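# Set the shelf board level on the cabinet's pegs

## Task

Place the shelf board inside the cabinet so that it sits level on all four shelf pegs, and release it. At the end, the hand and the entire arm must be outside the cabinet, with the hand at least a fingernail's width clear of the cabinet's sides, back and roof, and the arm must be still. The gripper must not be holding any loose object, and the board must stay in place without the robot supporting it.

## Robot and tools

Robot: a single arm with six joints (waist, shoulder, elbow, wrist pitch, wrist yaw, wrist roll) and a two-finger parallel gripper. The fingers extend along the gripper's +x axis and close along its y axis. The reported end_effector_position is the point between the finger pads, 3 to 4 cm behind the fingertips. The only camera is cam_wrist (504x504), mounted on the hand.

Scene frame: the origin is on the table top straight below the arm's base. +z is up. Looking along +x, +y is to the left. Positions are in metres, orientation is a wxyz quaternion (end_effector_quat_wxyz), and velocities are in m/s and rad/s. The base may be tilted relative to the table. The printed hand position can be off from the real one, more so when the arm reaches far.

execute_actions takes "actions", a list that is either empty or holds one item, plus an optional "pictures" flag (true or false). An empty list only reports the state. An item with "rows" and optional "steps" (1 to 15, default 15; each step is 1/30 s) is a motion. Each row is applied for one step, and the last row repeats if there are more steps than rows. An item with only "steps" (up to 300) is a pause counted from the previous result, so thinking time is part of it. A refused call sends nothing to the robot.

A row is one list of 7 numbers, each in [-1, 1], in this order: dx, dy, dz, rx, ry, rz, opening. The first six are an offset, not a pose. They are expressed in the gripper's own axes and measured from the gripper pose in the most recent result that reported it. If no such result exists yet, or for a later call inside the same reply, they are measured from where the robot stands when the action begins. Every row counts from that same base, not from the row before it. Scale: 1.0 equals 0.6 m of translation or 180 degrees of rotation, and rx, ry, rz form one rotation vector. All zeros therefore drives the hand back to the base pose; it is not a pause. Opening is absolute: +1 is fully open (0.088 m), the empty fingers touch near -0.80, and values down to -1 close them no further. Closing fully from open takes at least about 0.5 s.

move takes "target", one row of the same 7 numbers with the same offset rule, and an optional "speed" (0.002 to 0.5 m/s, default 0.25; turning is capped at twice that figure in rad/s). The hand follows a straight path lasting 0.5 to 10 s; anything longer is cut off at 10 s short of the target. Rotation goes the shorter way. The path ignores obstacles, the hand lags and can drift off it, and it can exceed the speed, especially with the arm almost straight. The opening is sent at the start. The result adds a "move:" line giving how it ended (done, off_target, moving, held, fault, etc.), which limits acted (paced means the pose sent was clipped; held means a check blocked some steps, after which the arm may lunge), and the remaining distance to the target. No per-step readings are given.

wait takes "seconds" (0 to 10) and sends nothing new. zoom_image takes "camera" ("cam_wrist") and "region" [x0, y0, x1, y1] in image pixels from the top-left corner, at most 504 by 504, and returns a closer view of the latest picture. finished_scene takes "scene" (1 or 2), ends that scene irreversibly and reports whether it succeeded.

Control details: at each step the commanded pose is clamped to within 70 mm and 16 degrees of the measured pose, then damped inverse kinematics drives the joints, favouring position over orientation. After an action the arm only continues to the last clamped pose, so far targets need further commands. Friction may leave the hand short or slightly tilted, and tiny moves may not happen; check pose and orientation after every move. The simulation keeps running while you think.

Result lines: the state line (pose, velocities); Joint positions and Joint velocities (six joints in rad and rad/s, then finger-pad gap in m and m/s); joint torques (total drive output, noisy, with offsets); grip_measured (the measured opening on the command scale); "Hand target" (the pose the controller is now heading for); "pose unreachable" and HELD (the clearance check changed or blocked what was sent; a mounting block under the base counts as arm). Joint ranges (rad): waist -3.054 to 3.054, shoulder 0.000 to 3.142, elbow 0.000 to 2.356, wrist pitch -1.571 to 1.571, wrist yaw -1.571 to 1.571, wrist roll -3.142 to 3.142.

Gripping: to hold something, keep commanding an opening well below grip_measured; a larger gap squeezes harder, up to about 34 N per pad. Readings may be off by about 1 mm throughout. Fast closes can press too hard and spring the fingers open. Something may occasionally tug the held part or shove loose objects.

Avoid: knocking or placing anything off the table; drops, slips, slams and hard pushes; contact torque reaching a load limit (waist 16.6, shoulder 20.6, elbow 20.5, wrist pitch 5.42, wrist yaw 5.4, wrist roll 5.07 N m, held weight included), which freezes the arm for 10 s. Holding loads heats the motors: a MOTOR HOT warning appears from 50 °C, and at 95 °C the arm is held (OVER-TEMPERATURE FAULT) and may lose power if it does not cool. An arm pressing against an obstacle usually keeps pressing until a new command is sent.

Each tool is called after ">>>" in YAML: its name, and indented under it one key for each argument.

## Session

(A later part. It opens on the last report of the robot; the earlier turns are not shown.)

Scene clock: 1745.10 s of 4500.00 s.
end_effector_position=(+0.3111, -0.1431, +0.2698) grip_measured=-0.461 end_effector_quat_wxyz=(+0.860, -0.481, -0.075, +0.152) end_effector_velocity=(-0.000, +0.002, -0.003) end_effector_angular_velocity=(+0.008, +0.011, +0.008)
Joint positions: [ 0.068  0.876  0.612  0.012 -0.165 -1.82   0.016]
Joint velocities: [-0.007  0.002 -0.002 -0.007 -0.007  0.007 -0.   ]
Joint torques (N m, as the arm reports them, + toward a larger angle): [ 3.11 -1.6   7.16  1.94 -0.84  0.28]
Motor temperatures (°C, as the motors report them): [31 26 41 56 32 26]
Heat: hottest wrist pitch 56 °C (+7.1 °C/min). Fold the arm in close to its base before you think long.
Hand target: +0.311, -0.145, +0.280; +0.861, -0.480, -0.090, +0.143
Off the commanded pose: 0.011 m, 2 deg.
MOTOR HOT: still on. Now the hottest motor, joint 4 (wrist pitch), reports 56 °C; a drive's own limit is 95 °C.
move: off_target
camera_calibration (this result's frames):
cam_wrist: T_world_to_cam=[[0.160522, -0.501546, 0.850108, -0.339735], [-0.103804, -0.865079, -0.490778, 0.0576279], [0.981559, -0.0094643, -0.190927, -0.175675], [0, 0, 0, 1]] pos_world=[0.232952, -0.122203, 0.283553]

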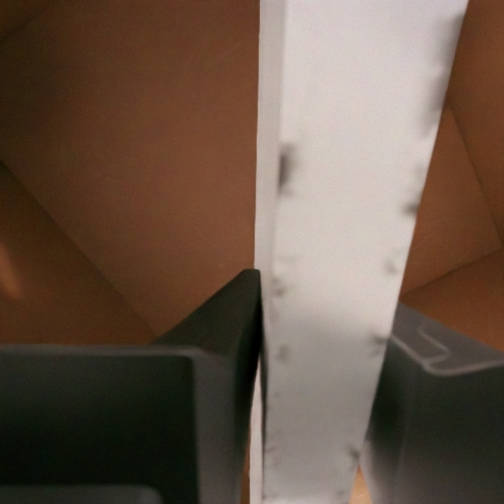

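>>> move:
  target: [-0.03,-0.005,0.003,0,-0.004,-0.007,-1]
  speed: 0.015

>>> move:
  target: [0,-0.04,0.02,-0.036,-0.006,-0.012,-1]
  speed: 0.03

Scene clock: 1751.87 s of 4500.00 s.
end_effector_position=(+0.2963, -0.1479, +0.2668) grip_measured=-0.461 end_effector_quat_wxyz=(+0.862, -0.478, -0.072, +0.152) end_effector_velocity=(-0.002, +0.004, -0.003) end_effector_angular_velocity=(-0.006, +0.010, +0.019)
Joint positions: [ 0.042  0.799  0.596 -0.05  -0.185 -1.819  0.016]
Joint velocities: [-0.002 -0.002 -0.002 -0.022 -0.007 -0.007  0.   ]
Joint torques (N m, as the arm reports them, + toward a larger angle): [ 2.14 -2.72  5.95  1.75 -0.96  0.02]
Motor temperatures (°C, as the motors report them): [32 26 42 55 32 26]
Heat: hottest wrist pitch 55 °C (+6.0 °C/min). Fold the arm in close to its base before you think long.
Hand target: +0.294, -0.149, +0.274; +0.861, -0.479, -0.085, +0.145
Off the commanded pose: 0.007 m, 2 deg.
MOTOR HOT: still on. Now the hottest motor, joint 4 (wrist pitch), reports 55 °C; a drive's own limit is 95 °C.
move: done
camera_calibration (this result's frames):
cam_wrist: T_world_to_cam=[[0.164875, -0.506359, 0.846414, -0.338197], [-0.108854, -0.862258, -0.494633, 0.0534204], [0.980289, -0.0105827, -0.197284, -0.159871], [0, 0, 0, 1]] pos_world=[0.218295, -0.126879, 0.281139]

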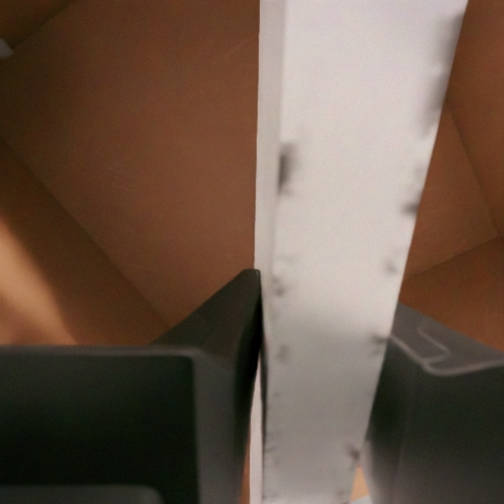

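Scene clock: 1754.10 s of 4500.00 s.
end_effector_position=(+0.2981, -0.1478, +0.2815) grip_measured=-0.461 end_effector_quat_wxyz=(+0.838, -0.520, -0.079, +0.145) end_effector_velocity=(-0.001, -0.000, +0.000) end_effector_angular_velocity=(-0.005, -0.004, +0.005)
Joint positions: [ 0.109  0.812  0.635 -0.067 -0.12  -1.899  0.016]
Joint velocities: [-0.002 -0.002  0.002 -0.007 -0.007 -0.007  0.   ]
Joint torques (N m, as the arm reports them, + toward a larger angle): [ 2.85 -1.32  7.76  1.68 -0.9  -0.24]
Motor temperatures (°C, as the motors report them): [32 26 42 55 32 26]
Heat: hottest wrist pitch 55 °C (+6.1 °C/min). Fold the arm in close to its base before you think long.
Hand target: +0.298, -0.150, +0.293; +0.836, -0.523, -0.097, +0.136
Off the commanded pose: 0.012 m, 2 deg.
MOTOR HOT: still on. Now the hottest motor, joint 4 (wrist pitch), reports 55 °C; a drive's own limit is 95 °C.
move: off_target
camera_calibration (this result's frames):
cam_wrist: T_world_to_cam=[[0.132465, -0.427674, 0.894174, -0.343098], [-0.095081, -0.903447, -0.418023, 0.0291811], [0.986617, -0.0296454, -0.160339, -0.173875], [0, 0, 0, 1]] pos_world=[0.219771, -0.125525, 0.291109]

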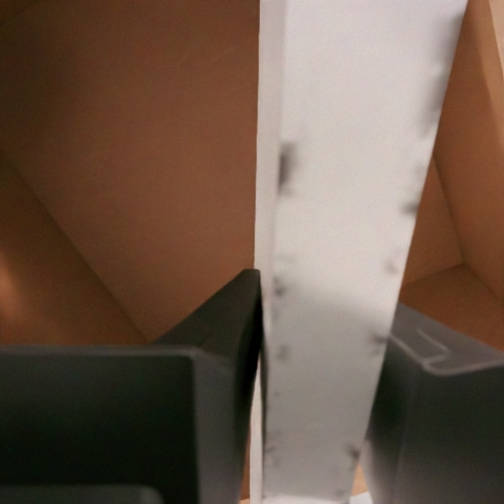

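>>> move:
  target: [0.05,-0.03,0.015,-0.012,-0.006,-0.012,-1]
  speed: 0.015

Scene clock: 1758.30 s of 4500.00 s.
end_effector_position=(+0.3260, -0.1356, +0.2851) grip_measured=-0.461 end_effector_quat_wxyz=(+0.834, -0.526, -0.076, +0.146) end_effector_velocity=(+0.002, +0.001, -0.000) end_effector_angular_velocity=(+0.008, +0.001, +0.005)
Joint positions: [ 0.159  0.955  0.663  0.043 -0.063 -1.901  0.016]
Joint velocities: [-0.002  0.012  0.002  0.007 -0.007  0.007 -0.   ]
Joint torques (N m, as the arm reports them, + toward a larger angle): [ 3.83 -1.46  8.09  2.2  -1.02 -0.62]
Motor temperatures (°C, as the motors report them): [32 26 42 55 32 26]
Heat: hottest wrist pitch 55 °C (+6.1 °C/min). Fold the arm in close to its base before you think long.
Hand target: +0.326, -0.138, +0.301; +0.830, -0.533, -0.099, +0.133
Off the commanded pose: 0.016 m, 3 deg.
MOTOR HOT: still on. Now the hottest motor, joint 4 (wrist pitch), reports 55 °C; a drive's own limit is 95 °C.
move: off_target
camera_calibration (this result's frames):
cam_wrist: T_world_to_cam=[[0.135518, -0.413506, 0.90036, -0.345566], [-0.0976454, -0.909893, -0.403188, 0.0401152], [0.985951, -0.0332769, -0.163684, -0.199823], [0, 0, 0, 1]] pos_world=[0.247763, -0.113043, 0.2946]

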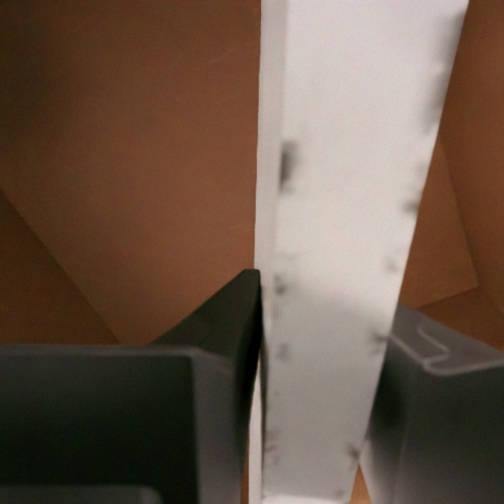

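Good. n=.262. Continue.

>>> move:
  target: [0.06,-0.024,0.010,-0.006,-0.006,-0.012,-1]
  speed: 0.015

Scene clock: 1762.17 s of 4500.00 s.
end_effector_position=(+0.3589, -0.1209, +0.2836) grip_measured=-0.461 end_effector_quat_wxyz=(+0.834, -0.526, -0.075, +0.150) end_effector_velocity=(+0.002, -0.000, +0.000) end_effector_angular_velocity=(-0.022, -0.006, -0.004)
Joint positions: [ 0.179  1.123  0.703  0.163 -0.044 -1.895  0.016]
Joint velocities: [ 0.002  0.007  0.002  0.007  0.007 -0.022 -0.   ]
Joint torques (N m, as the arm reports them, + toward a larger angle): [ 4.32 -2.4   8.73  2.18 -0.93 -0.47]
Motor temperatures (°C, as the motors report them): [32 26 42 55 32 26]
Heat: hottest wrist pitch 55 °C (+5.1 °C/min). Fold the arm in close to its base before you think long.
Hand target: +0.360, -0.125, +0.299; +0.831, -0.531, -0.095, +0.135
Off the commanded pose: 0.017 m, 3 deg.
MOTOR HOT: still on. Now the hottest motor, joint 4 (wrist pitch), reports 55 °C; a drive's own limit is 95 °C.
move: off_target
camera_calibration (this result's frames):
cam_wrist: T_world_to_cam=[[0.143621, -0.41246, 0.899583, -0.345223], [-0.0954639, -0.910542, -0.402244, 0.0549193], [0.985018, -0.0281071, -0.170148, -0.229188], [0, 0, 0, 1]] pos_world=[0.280579, -0.0988261, 0.293652]

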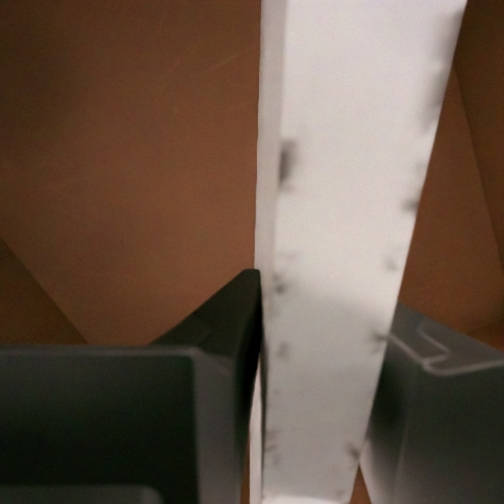

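>>> move:
  target: [0.05,-0.026,0.004,0,-0.006,-0.012,-1]
  speed: 0.015

Scene clock: 1766.17 s of 4500.00 s.
end_effector_position=(+0.3869, -0.1091, +0.2814) grip_measured=-0.461 end_effector_quat_wxyz=(+0.836, -0.521, -0.076, +0.158) end_effector_velocity=(+0.001, -0.000, -0.002) end_effector_angular_velocity=(-0.010, +0.009, -0.002)
Joint positions: [ 0.182  1.263  0.759  0.234 -0.047 -1.884  0.016]
Joint velocities: [-0.002  0.002  0.002 -0.007  0.007 -0.007  0.   ]
Joint torques (N m, as the arm reports them, + toward a larger angle): [ 4.35 -3.35  8.54  2.19 -0.79 -0.15]
Motor temperatures (°C, as the motors report them): [33 26 43 55 32 26]
Heat: hottest wrist pitch 55 °C (+5.1 °C/min). Fold the arm in close to its base before you think long.
Hand target: +0.389, -0.116, +0.297; +0.836, -0.523, -0.093, +0.140
Off the commanded pose: 0.018 m, 3 deg.
MOTOR HOT: still on. Now the hottest motor, joint 4 (wrist pitch), reports 55 °C; a drive's own limit is 95 °C.
move: off_target
camera_calibration (this result's frames):
cam_wrist: T_world_to_cam=[[0.156941, -0.418781, 0.894423, -0.346758], [-0.0863712, -0.907995, -0.409981, 0.0664028], [0.983824, -0.0129096, -0.178672, -0.252282], [0, 0, 0, 1]] pos_world=[0.308357, -0.088179, 0.292296]

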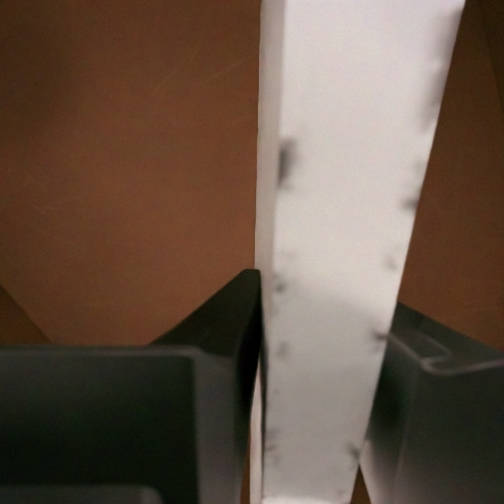

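>>> move:
  target: [0.04,-0.024,0.004,0,-0.006,-0.010,-1]
  speed: 0.012

Scene clock: 1770.17 s of 4500.00 s.
end_effector_position=(+0.4097, -0.1032, +0.2789) grip_measured=-0.461 end_effector_quat_wxyz=(+0.836, -0.520, -0.073, +0.162) end_effector_velocity=(+0.000, +0.000, -0.000) end_effector_angular_velocity=(+0.009, -0.002, +0.001)
Joint positions: [ 0.179  1.367  0.818  0.27  -0.047 -1.882  0.016]
Joint velocities: [-0.002  0.002 -0.002  0.007 -0.007  0.007 -0.   ]
Joint torques (N m, as the arm reports them, + toward a larger angle): [ 5.21 -3.73  8.25  2.08 -0.93  0.24]
Motor temperatures (°C, as the motors report them): [33 26 43 55 32 26]
Heat: hottest wrist pitch 55 °C (+3.0 °C/min). Fold the arm in close to its base before you think long.
Hand target: +0.411, -0.105, +0.294; +0.837, -0.518, -0.092, +0.150
Off the commanded pose: 0.016 m, 3 deg.
MOTOR HOT: still on. Now the hottest motor, joint 4 (wrist pitch), reports 55 °C; a drive's own limit is 95 °C.
move: off_target
camera_calibration (this result's frames):
cam_wrist: T_world_to_cam=[[0.166572, -0.417825, 0.893127, -0.349174], [-0.0870673, -0.908476, -0.408768, 0.0726501], [0.982178, -0.00967286, -0.187706, -0.271601], [0, 0, 0, 1]] pos_world=[0.331248, -0.08252, 0.290572]

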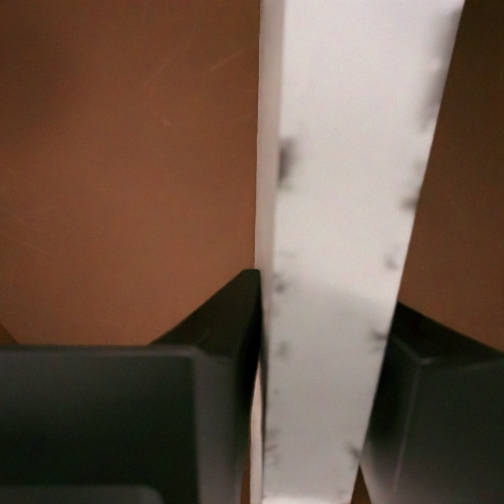

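>>> move:
  target: [0.025,-0.024,0.004,0,-0.006,-0.010,-1]
  speed: 0.01

Scene clock: 1775.30 s of 4500.00 s.
end_effector_position=(+0.4196, -0.1060, +0.2837) grip_measured=-0.461 end_effector_quat_wxyz=(+0.837, -0.518, -0.080, +0.155) end_effector_velocity=(-0.001, +0.000, +0.002) end_effector_angular_velocity=(-0.004, -0.014, +0.002)
Joint positions: [ 0.171  1.402  0.853  0.287 -0.067 -1.882  0.016]
Joint velocities: [ 0.002 -0.002 -0.002  0.007 -0.007 -0.007 -0.   ]
Joint torques (N m, as the arm reports them, + toward a larger angle): [ 5.56 -0.59  8.99  1.67 -0.38  0.26]
Motor temperatures (°C, as the motors report them): [34 26 44 55 32 26]
Heat: hottest wrist pitch 55 °C (-1.0 °C/min). Fold the arm in close to its base before you think long.
Hand target: +0.425, -0.102, +0.292; +0.837, -0.517, -0.089, +0.153
Off the commanded pose: 0.011 m, 1 deg.
MOTOR HOT: still on. Now the hottest motor, joint 4 (wrist pitch), reports 55 °C; a drive's own limit is 95 °C.
move: off_target
camera_calibration (this result's frames):
cam_wrist: T_world_to_cam=[[0.148298, -0.425462, 0.892743, -0.349247], [-0.0822049, -0.904904, -0.417602, 0.0737417], [0.98552, -0.011458, -0.169171, -0.287255], [0, 0, 0, 1]] pos_world=[0.340951, -0.0851538, 0.293988]

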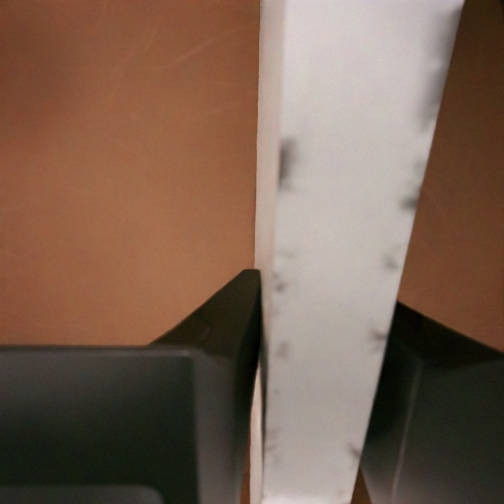

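>>> move:
  target: [-0.006,0,0,-0.045,0,-0.004,-1]
  speed: 0.03

Scene clock: 1781.77 s of 4500.00 s.
end_effector_position=(+0.4155, -0.1029, +0.2766) grip_measured=-0.461 end_effector_quat_wxyz=(+0.805, -0.566, -0.089, +0.157) end_effector_velocity=(-0.001, +0.005, -0.002) end_effector_angular_velocity=(-0.004, +0.000, +0.029)
Joint positions: [ 0.163  1.393  0.827  0.29  -0.076 -2.001  0.016]
Joint velocities: [-0.002  0.002  0.002 -0.022 -0.022 -0.007 -0.   ]
Joint torques (N m, as the arm reports them, + toward a larger angle): [ 4.6  -4.07  6.53  2.01 -0.42 -0.84]
Motor temperatures (°C, as the motors report them): [35 26 44 54 32 26]
Heat: hottest wrist pitch 54 °C (-3.0 °C/min). Fold the arm in close to its base before you think long.
Hand target: +0.416, -0.107, +0.284; +0.799, -0.575, -0.094, +0.144
Off the commanded pose: 0.008 m, 2 deg.
MOTOR HOT: still on. Now the hottest motor, joint 4 (wrist pitch), reports 54 °C; a drive's own limit is 95 °C.
move: done
camera_calibration (this result's frames):
cam_wrist: T_world_to_cam=[[0.12414, -0.322298, 0.938463, -0.332964], [-0.0579513, -0.94652, -0.317399, 0.0311385], [0.990571, -0.0149833, -0.136178, -0.295976], [0, 0, 0, 1]] pos_world=[0.336324, -0.082275, 0.282052]

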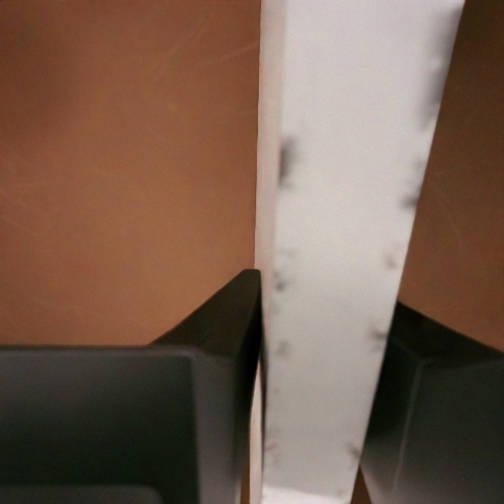

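>>> move:
  target: [0,-0.004,0.002,-0.045,0,-0.006,-1]
  speed: 0.03

Scene clock: 1786.13 s of 4500.00 s.
end_effector_position=(+0.4134, -0.0992, +0.2720) grip_measured=-0.461 end_effector_quat_wxyz=(+0.773, -0.607, -0.099, +0.156) end_effector_velocity=(-0.000, -0.001, +0.001) end_effector_angular_velocity=(-0.004, -0.011, -0.001)
Joint positions: [ 0.158  1.392  0.808  0.301 -0.087 -2.108  0.016]
Joint velocities: [-0.002 -0.002 -0.002  0.007 -0.007 -0.007 -0.   ]
Joint torques (N m, as the arm reports them, + toward a larger angle): [ 4.48 -3.49  6.92  2.09 -0.31 -1.23]
Motor temperatures (°C, as the motors report them): [35 26 44 54 32 27]
Heat: hottest wrist pitch 54 °C (-3.0 °C/min). Fold the arm in close to its base before you think long.
Hand target: +0.415, -0.103, +0.279; +0.765, -0.620, -0.104, +0.142
Off the commanded pose: 0.008 m, 2 deg.
MOTOR HOT: still on. Now the hottest motor, joint 4 (wrist pitch), reports 54 °C; a drive's own limit is 95 °C.
move: done
camera_calibration (this result's frames):
cam_wrist: T_world_to_cam=[[0.0925129, -0.22706, 0.969477, -0.313118], [-0.0352822, -0.973788, -0.224703, -0.00423506], [0.995086, -0.0134174, -0.0980992, -0.306569], [0, 0, 0, 1]] pos_world=[0.33388, -0.0793338, 0.272535]

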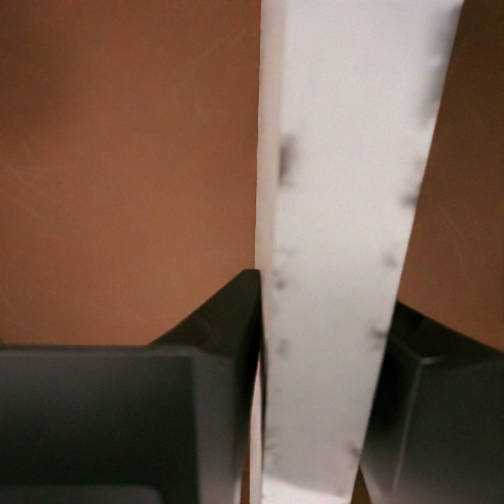

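>>> move:
  target: [0,-0.002,0.008,-0.035,0,-0.006,-1]
  speed: 0.03

Scene clock: 1790.13 s of 4500.00 s.
end_effector_position=(+0.4126, -0.0977, +0.2665) grip_measured=-0.456 end_effector_quat_wxyz=(+0.750, -0.637, -0.097, +0.150) end_effector_velocity=(-0.001, -0.000, -0.003) end_effector_angular_velocity=(-0.024, +0.004, -0.001)
Joint positions: [ 0.158  1.394  0.786  0.328 -0.07  -2.183  0.017]
Joint velocities: [-0.002 -0.002 -0.002 -0.007  0.007 -0.022 -0.   ]
Joint torques (N m, as the arm reports them, + toward a larger angle): [ 4.85 -3.6   5.68  1.82 -0.95 -1.04]
Motor temperatures (°C, as the motors report them): [35 26 44 54 32 27]
Heat: hottest wrist pitch 54 °C (-2.0 °C/min). Fold the arm in close to its base before you think long.
Hand target: +0.412, -0.095, +0.274; +0.740, -0.647, -0.113, +0.143
Off the commanded pose: 0.008 m, 3 deg.
MOTOR HOT: still on. Now the hottest motor, joint 4 (wrist pitch), reports 54 °C; a drive's own limit is 95 °C.
move: off_target
camera_calibration (this result's frames):
cam_wrist: T_world_to_cam=[[0.0730193, -0.154893, 0.985229, -0.296499], [-0.042946, -0.987438, -0.152057, -0.02158], [0.996405, -0.0312085, -0.0787541, -0.313728], [0, 0, 0, 1]] pos_world=[0.333323, -0.0770255, 0.26413]

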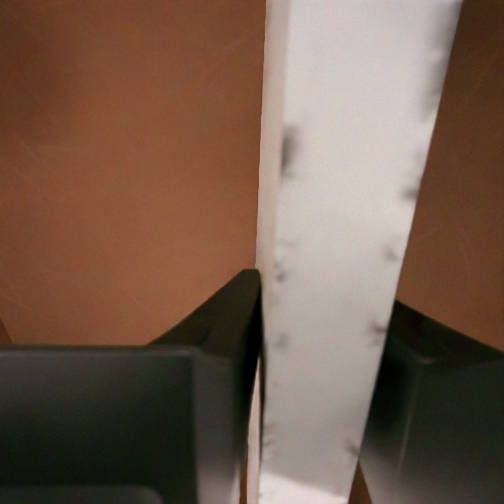

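>>> move:
  target: [0,0.004,-0.003,-0.025,0,-0.004,-1]
  speed: 0.02

Scene clock: 1795.77 s of 4500.00 s.
end_effector_position=(+0.4124, -0.0976, +0.2548) grip_measured=-0.461 end_effector_quat_wxyz=(+0.730, -0.659, -0.094, +0.153) end_effector_velocity=(-0.001, +0.002, +0.004) end_effector_angular_velocity=(-0.013, -0.029, +0.013)
Joint positions: [ 0.136  1.401  0.768  0.339 -0.076 -2.248  0.016]
Joint velocities: [ 0.002 -0.002 -0.002  0.007 -0.022 -0.022 -0.   ]
Joint torques (N m, as the arm reports them, + toward a larger angle): [ 4.72 -4.23  6.27  2.07 -0.92 -0.56]
Motor temperatures (°C, as the motors report them): [36 26 43 54 32 27]
Heat: hottest wrist pitch 54 °C (-2.0 °C/min). Fold the arm in close to its base before you think long.
Hand target: +0.413, -0.099, +0.264; +0.725, -0.665, -0.106, +0.141
Off the commanded pose: 0.009 m, 2 deg.
MOTOR HOT: still on. Now the hottest motor, joint 4 (wrist pitch), reports 54 °C; a drive's own limit is 95 °C.
move: off_target
camera_calibration (this result's frames):
cam_wrist: T_world_to_cam=[[0.0715622, -0.0943988, 0.992959, -0.280446], [-0.0403247, -0.994971, -0.0916839, -0.0403715], [0.996621, -0.0334797, -0.0750089, -0.315705], [0, 0, 0, 1]] pos_world=[0.333079, -0.077212, 0.25109]

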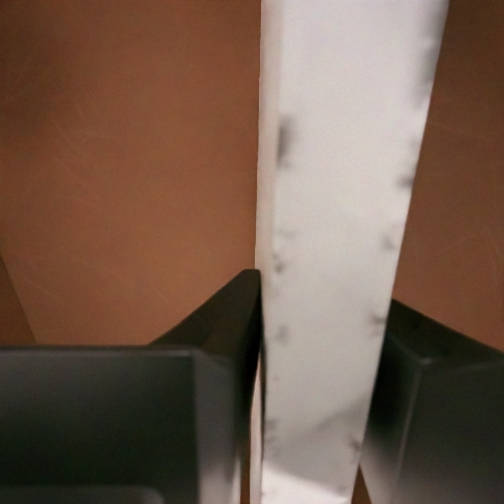

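>>> move:
  target: [0,0.03,0,-0.028,0,-0.02,-1]
  speed: 0.02

Scene clock: 1800.13 s of 4500.00 s.
end_effector_position=(+0.4103, -0.0974, +0.2298) grip_measured=-0.461 end_effector_quat_wxyz=(+0.708, -0.685, -0.108, +0.134) end_effector_velocity=(-0.000, +0.001, +0.002) end_effector_angular_velocity=(-0.004, -0.018, -0.002)
Joint positions: [ 0.063  1.428  0.683  0.481 -0.163 -2.339  0.016]
Joint velocities: [ 0.002  0.002 -0.007  0.022 -0.007 -0.007 -0.   ]
Joint torques (N m, as the arm reports them, + toward a larger angle): [ 4.57 -4.08  5.58  1.99 -0.98 -0.26]
Motor temperatures (°C, as the motors report them): [36 26 43 54 32 27]
Heat: hottest wrist pitch 54 °C (-2.0 °C/min). Fold the arm in close to its base before you think long.
Hand target: +0.410, -0.096, +0.237; +0.705, -0.688, -0.121, +0.125
Off the commanded pose: 0.007 m, 2 deg.
MOTOR HOT: still on. Now the hottest motor, joint 4 (wrist pitch), reports 54 °C; a drive's own limit is 95 °C.
move: done
camera_calibration (this result's frames):
cam_wrist: T_world_to_cam=[[0.0136317, -0.0364048, 0.999244, -0.227458], [-0.043838, -0.998398, -0.0357759, -0.0542973], [0.998946, -0.0433171, -0.0152058, -0.331079], [0, 0, 0, 1]] pos_world=[0.33145, -0.0768323, 0.220309]

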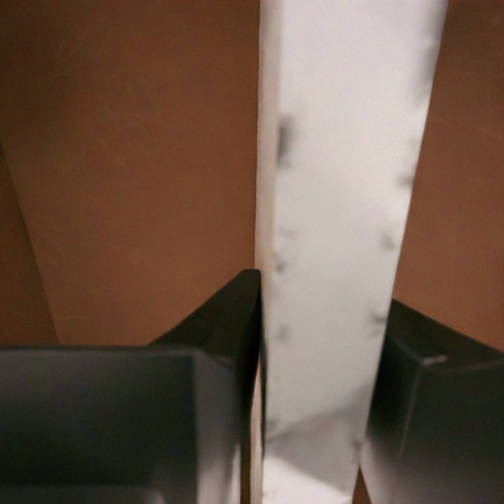

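>>> move:
  target: [0.006,0.045,0,-0.008,0,-0.004,-1]
  speed: 0.012

Scene clock: 1805.07 s of 4500.00 s.
end_effector_position=(+0.4118, -0.0968, +0.1954) grip_measured=-0.461 end_effector_quat_wxyz=(+0.704, -0.690, -0.100, +0.137) end_effector_velocity=(-0.001, +0.005, -0.002) end_effector_angular_velocity=(-0.005, -0.004, +0.012)
Joint positions: [-0.017  1.492  0.63   0.586 -0.224 -2.373  0.016]
Joint velocities: [ 0.002  0.007 -0.007  0.007 -0.007 -0.007 -0.   ]
Joint torques (N m, as the arm reports them, + toward a larger angle): [ 4.84 -4.6   4.88  1.98 -1.05 -0.21]
Motor temperatures (°C, as the motors report them): [36 27 43 54 32 27]
Heat: hottest wrist pitch 54 °C (-2.0 °C/min). Fold the arm in close to its base before you think long.
Hand target: +0.412, -0.095, +0.203; +0.700, -0.693, -0.113, +0.128
Off the commanded pose: 0.008 m, 2 deg.
MOTOR HOT: still on. Now the hottest motor, joint 4 (wrist pitch), reports 54 °C; a drive's own limit is 95 °C.
move: done
camera_calibration (this result's frames):
cam_wrist: T_world_to_cam=[[0.0255753, -0.0207417, 0.999458, -0.196489], [-0.0506801, -0.998526, -0.0194255, -0.055342], [0.998387, -0.0501558, -0.0265888, -0.331299], [0, 0, 0, 1]] pos_world=[0.332985, -0.0759525, 0.186498]

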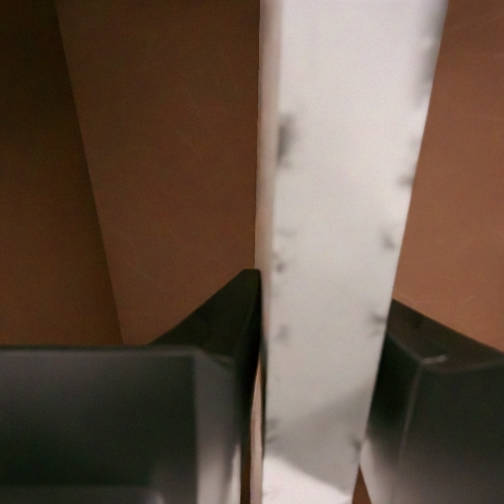

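Still free; lower a bit more.

>>> move:
  target: [0,0.012,0,0,0,-0.006,-1]
  speed: 0.008

Scene clock: 1807.30 s of 4500.00 s.
end_effector_position=(+0.4109, -0.0970, +0.1863) grip_measured=-0.461 end_effector_quat_wxyz=(+0.705, -0.689, -0.102, +0.133) end_effector_velocity=(-0.001, -0.000, -0.002) end_effector_angular_velocity=(-0.005, +0.003, +0.005)
Joint positions: [-0.044  1.511  0.611  0.63  -0.253 -2.376  0.016]
Joint velocities: [-0.007 -0.002 -0.002 -0.007 -0.007 -0.007 -0.   ]
Joint torques (N m, as the arm reports them, + toward a larger angle): [ 4.16 -3.95  4.6   1.78 -0.73  0.06]
Motor temperatures (°C, as the motors report them): [36 27 43 54 32 27]
Heat: hottest wrist pitch 54 °C (-2.0 °C/min). Fold the arm in close to its base before you think long.
Hand target: +0.411, -0.097, +0.188; +0.705, -0.689, -0.107, +0.130
Off the commanded pose: 0.002 m, 1 deg.
MOTOR HOT: still on. Now the hottest motor, joint 4 (wrist pitch), reports 54 °C; a drive's own limit is 95 °C.
move: done
camera_calibration (this result's frames):
cam_wrist: T_world_to_cam=[[0.0193214, -0.0253788, 0.999491, -0.185276], [-0.0527431, -0.998312, -0.0243292, -0.0539731], [0.998421, -0.0522462, -0.0206273, -0.332035], [0, 0, 0, 1]] pos_world=[0.332243, -0.0759316, 0.17702]

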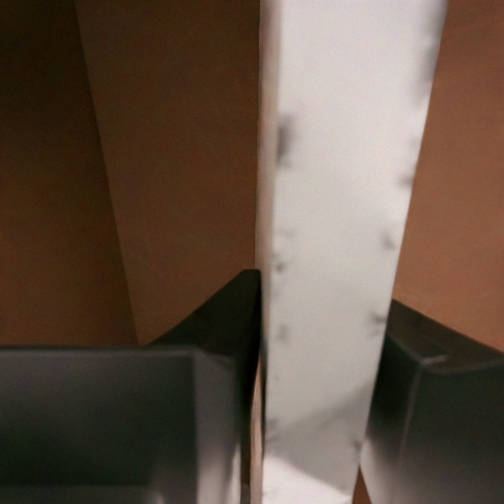

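>>> move:
  target: [0,0.014,0,0,0,-0.004,-1]
  speed: 0.008

Scene clock: 1809.57 s of 4500.00 s.
end_effector_position=(+0.4104, -0.0967, +0.1820) grip_measured=-0.461 end_effector_quat_wxyz=(+0.704, -0.691, -0.110, +0.126) end_effector_velocity=(+0.000, -0.000, +0.004) end_effector_angular_velocity=(-0.002, -0.028, +0.001)
Joint positions: [-0.063  1.529  0.596  0.674 -0.289 -2.386  0.016]
Joint velocities: [-0.002  0.002 -0.002  0.022 -0.022 -0.007 -0.   ]
Joint torques (N m, as the arm reports them, + toward a larger angle): [ 3.63 -3.62  4.06  1.48 -0.45  0.25]
Motor temperatures (°C, as the motors report them): [36 27 42 54 32 27]
Heat: hottest wrist pitch 54 °C (-2.0 °C/min). Fold the arm in close to its base before you think long.
Hand target: +0.410, -0.097, +0.178; +0.706, -0.688, -0.106, +0.129
Off the commanded pose: 0.004 m, 1 deg.
MOTOR HOT: still on. Now the hottest motor, joint 4 (wrist pitch), reports 54 °C; a drive's own limit is 95 °C.
move: done
camera_calibration (this result's frames):
cam_wrist: T_world_to_cam=[[-0.00268616, -0.0248456, 0.999688, -0.171897], [-0.0504922, -0.998413, -0.0249496, -0.0546156], [0.998721, -0.0505434, 0.00142739, -0.335543], [0, 0, 0, 1]] pos_world=[0.331894, -0.0757593, 0.170959]

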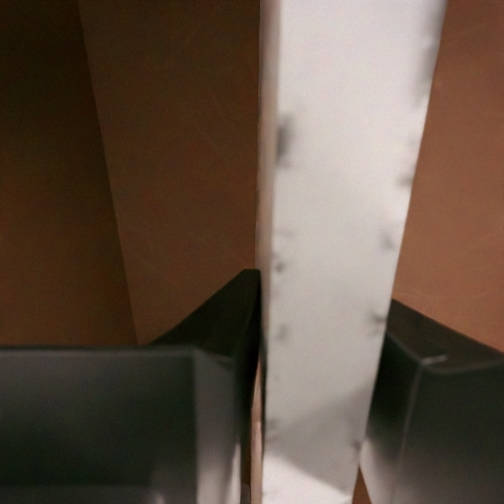

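>>> move:
  target: [0,-0.004,0,0,0,0,-0.05]
  speed: 0.01

>>> move:
  target: [-0.12,-0.01,0,0,0,0,-0.05]
  speed: 0.04

Scene clock: 1812.37 s of 4500.00 s.
end_effector_position=(+0.4101, -0.0952, +0.1813) grip_measured=-0.051 end_effector_quat_wxyz=(+0.703, -0.690, -0.110, +0.130) end_effector_velocity=(-0.003, +0.005, -0.004) end_effector_angular_velocity=(-0.003, +0.013, +0.022)
Joint positions: [-0.061  1.529  0.596  0.668 -0.285 -2.386  0.037]
Joint velocities: [-0.002 -0.002 -0.007 -0.022 -0.007 -0.007  0.   ]
Joint torques (N m, as the arm reports them, + toward a larger angle): [ 4.47 -5.07  4.86  1.09 -0.41  0.2 ]
Motor temperatures (°C, as the motors report them): [36 27 42 53 32 27]
Heat: hottest wrist pitch 53 °C (-2.0 °C/min). Fold the arm in close to its base before you think long.
Hand target: +0.410, -0.097, +0.184; +0.704, -0.691, -0.110, +0.126
Off the commanded pose: 0.004 m, 0 deg.
MOTOR HOT: still on. Now the hottest motor, joint 4 (wrist pitch), reports 53 °C; a drive's own limit is 95 °C.
move: done
camera_calibration (this result's frames):
cam_wrist: T_world_to_cam=[[0.00276359, -0.0236072, 0.999717, -0.173256], [-0.0464288, -0.998646, -0.0234535, -0.0550888], [0.998918, -0.0463508, -0.0038559, -0.333867], [0, 0, 0, 1]] pos_world=[0.331426, -0.0745793, 0.170628]

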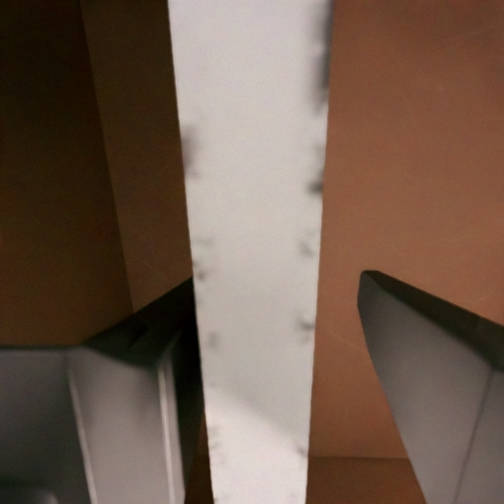

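Scene clock: 1814.47 s of 4500.00 s.
end_effector_position=(+0.3448, -0.1195, +0.1912) grip_measured=-0.050 end_effector_quat_wxyz=(+0.705, -0.689, -0.110, +0.128) end_effector_velocity=(-0.004, +0.004, +0.000) end_effector_angular_velocity=(-0.014, -0.016, +0.018)
Joint positions: [-0.133  1.162  0.444  0.45  -0.356 -2.402  0.037]
Joint velocities: [-0.002 -0.012 -0.012 -0.007 -0.022 -0.022 -0.   ]
Joint torques (N m, as the arm reports them, + toward a larger angle): [ 2.28 -3.66  3.8   1.06 -0.6  -0.19]
Motor temperatures (°C, as the motors report them): [36 27 42 53 32 27]
Heat: hottest wrist pitch 53 °C (-2.0 °C/min). Fold the arm in close to its base before you think long.
Hand target: +0.343, -0.119, +0.189; +0.703, -0.690, -0.110, +0.130
Off the commanded pose: 0.003 m, 0 deg.
MOTOR HOT: still on. Now the hottest motor, joint 4 (wrist pitch), reports 53 °C; a drive's own limit is 95 °C.
move: done
camera_calibration (this result's frames):
cam_wrist: T_world_to_cam=[[0.000507827, -0.0281739, 0.999603, -0.183322], [-0.0478571, -0.998458, -0.0281173, -0.080728], [0.998854, -0.0478238, -0.00185537, -0.270275], [0, 0, 0, 1]] pos_world=[0.266195, -0.0986941, 0.180478]

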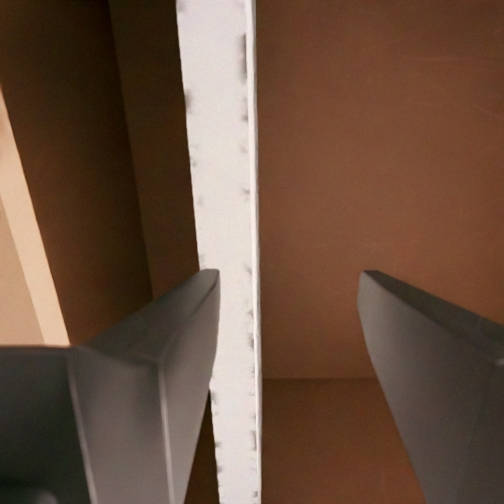

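>>> move:
  target: [-0.2,-0.01,0,0,0,0,-0.05]
  speed: 0.06

Scene clock: 1818.73 s of 4500.00 s.
end_effector_position=(+0.2333, -0.1560, +0.1978) grip_measured=-0.050 end_effector_quat_wxyz=(+0.708, -0.685, -0.111, +0.133) end_effector_velocity=(-0.002, +0.000, +0.001) end_effector_angular_velocity=(-0.029, -0.022, +0.003)
Joint positions: [-0.494  0.512  0.403 -0.231 -0.703 -2.519  0.037]
Joint velocities: [-0.012 -0.012 -0.002 -0.007 -0.022 -0.037 -0.   ]
Joint torques (N m, as the arm reports them, + toward a larger angle): [ 0.64 -2.6   6.51  0.84 -0.52 -0.17]
Motor temperatures (°C, as the motors report them): [35 27 42 52 32 27]
Heat: hottest wrist pitch 52 °C (-3.0 °C/min). Fold the arm in close to its base before you think long.
Hand target: +0.233, -0.159, +0.200; +0.705, -0.689, -0.110, +0.128
Off the commanded pose: 0.004 m, 1 deg.
MOTOR HOT: still on. Now the hottest motor, joint 4 (wrist pitch), reports 52 °C; a drive's own limit is 95 °C.
move: done
camera_calibration (this result's frames):
cam_wrist: T_world_to_cam=[[0.00777694, -0.0384748, 0.999229, -0.194116], [-0.0410286, -0.99843, -0.0381247, -0.121924], [0.999128, -0.0407005, -0.0093433, -0.158086], [0, 0, 0, 1]] pos_world=[0.154455, -0.135635, 0.187841]

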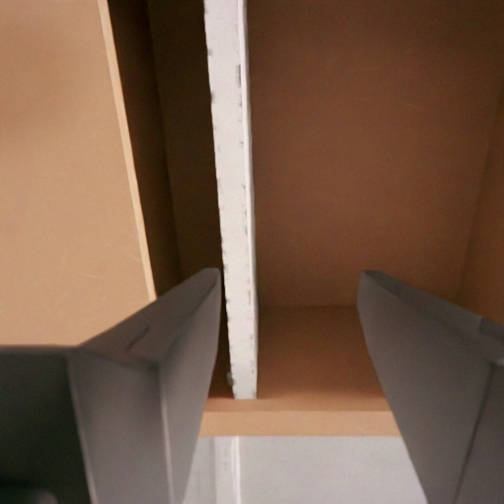

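>>> zoom_image:
  camera: "cam_wrist"
  region: [150,280,350,440]

>>> move:
  target: [-0.1,0.04,0.12,0,0,0,-0.05]
  speed: 0.08

Region (150, 280, 350, 440) of cam_wrist's 504x504 image, scaled by 2.520, with more detail than that image has; it fills the top 403 rows of this view, and the rest is white.

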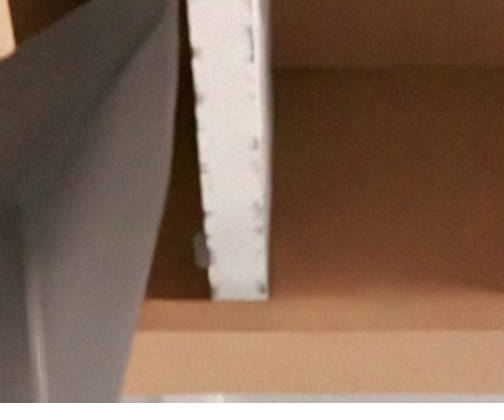

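Scene clock: 1827.73 s of 4500.00 s.
end_effector_position=(+0.1742, -0.1205, +0.1863) grip_measured=-0.050 end_effector_quat_wxyz=(+0.706, -0.688, -0.107, +0.129) end_effector_velocity=(-0.001, +0.001, +0.003) end_effector_angular_velocity=(+0.029, -0.009, +0.008)
Joint positions: [-0.779  0.092  0.306 -0.664 -0.96  -2.68   0.037]
Joint velocities: [-0.002 -0.002  0.002 -0.007 -0.022  0.022  0.   ]
Joint torques (N m, as the arm reports them, + toward a larger angle): [ 0.49 -0.08  5.92  0.92 -0.52  0.39]
Motor temperatures (°C, as the motors report them): [34 27 42 50 32 27]
Heat: hottest wrist pitch 50 °C (-5.0 °C/min). Fold the arm in close to its base before you think long.
Hand target: +0.175, -0.120, +0.186; +0.708, -0.685, -0.108, +0.130
Off the commanded pose: 0.027 m, 1 deg.
MOTOR HOT: still on. Now the hottest motor, joint 4 (wrist pitch), reports 50 °C; a drive's own limit is 95 °C.
After step 90, 4.53 s passed at rest.
move: held; limits=held; held on 12 of 44 steps, including the last
pose unreachable: on one or more control steps of this call an arm could not follow its commanded pose, so it was not sent that pose on those steps. On the call's last step it was still not sent that pose. It may still have moved: this result reports where it is.
cause: the commanded pose would bring two parts of the arm too close to each other (joints 2 (shoulder) to 6 (wrist roll) lie between them).
camera_calibration (this result's frames):
cam_wrist: T_world_to_cam=[[0.00634264, -0.0304816, 0.999515, -0.179712], [-0.051069, -0.998241, -0.0301186, -0.089092], [0.998675, -0.0508532, -0.00788814, -0.0991648], [0, 0, 0, 1]] pos_world=[0.0956234, -0.099456, 0.176159]

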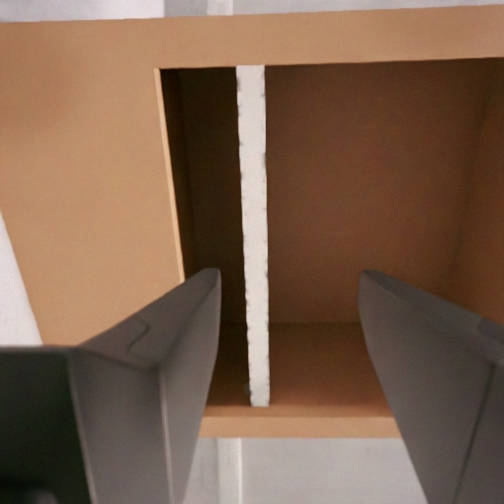

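>>> finished_scene:
  scene: 2

The scene is finished: the task was done.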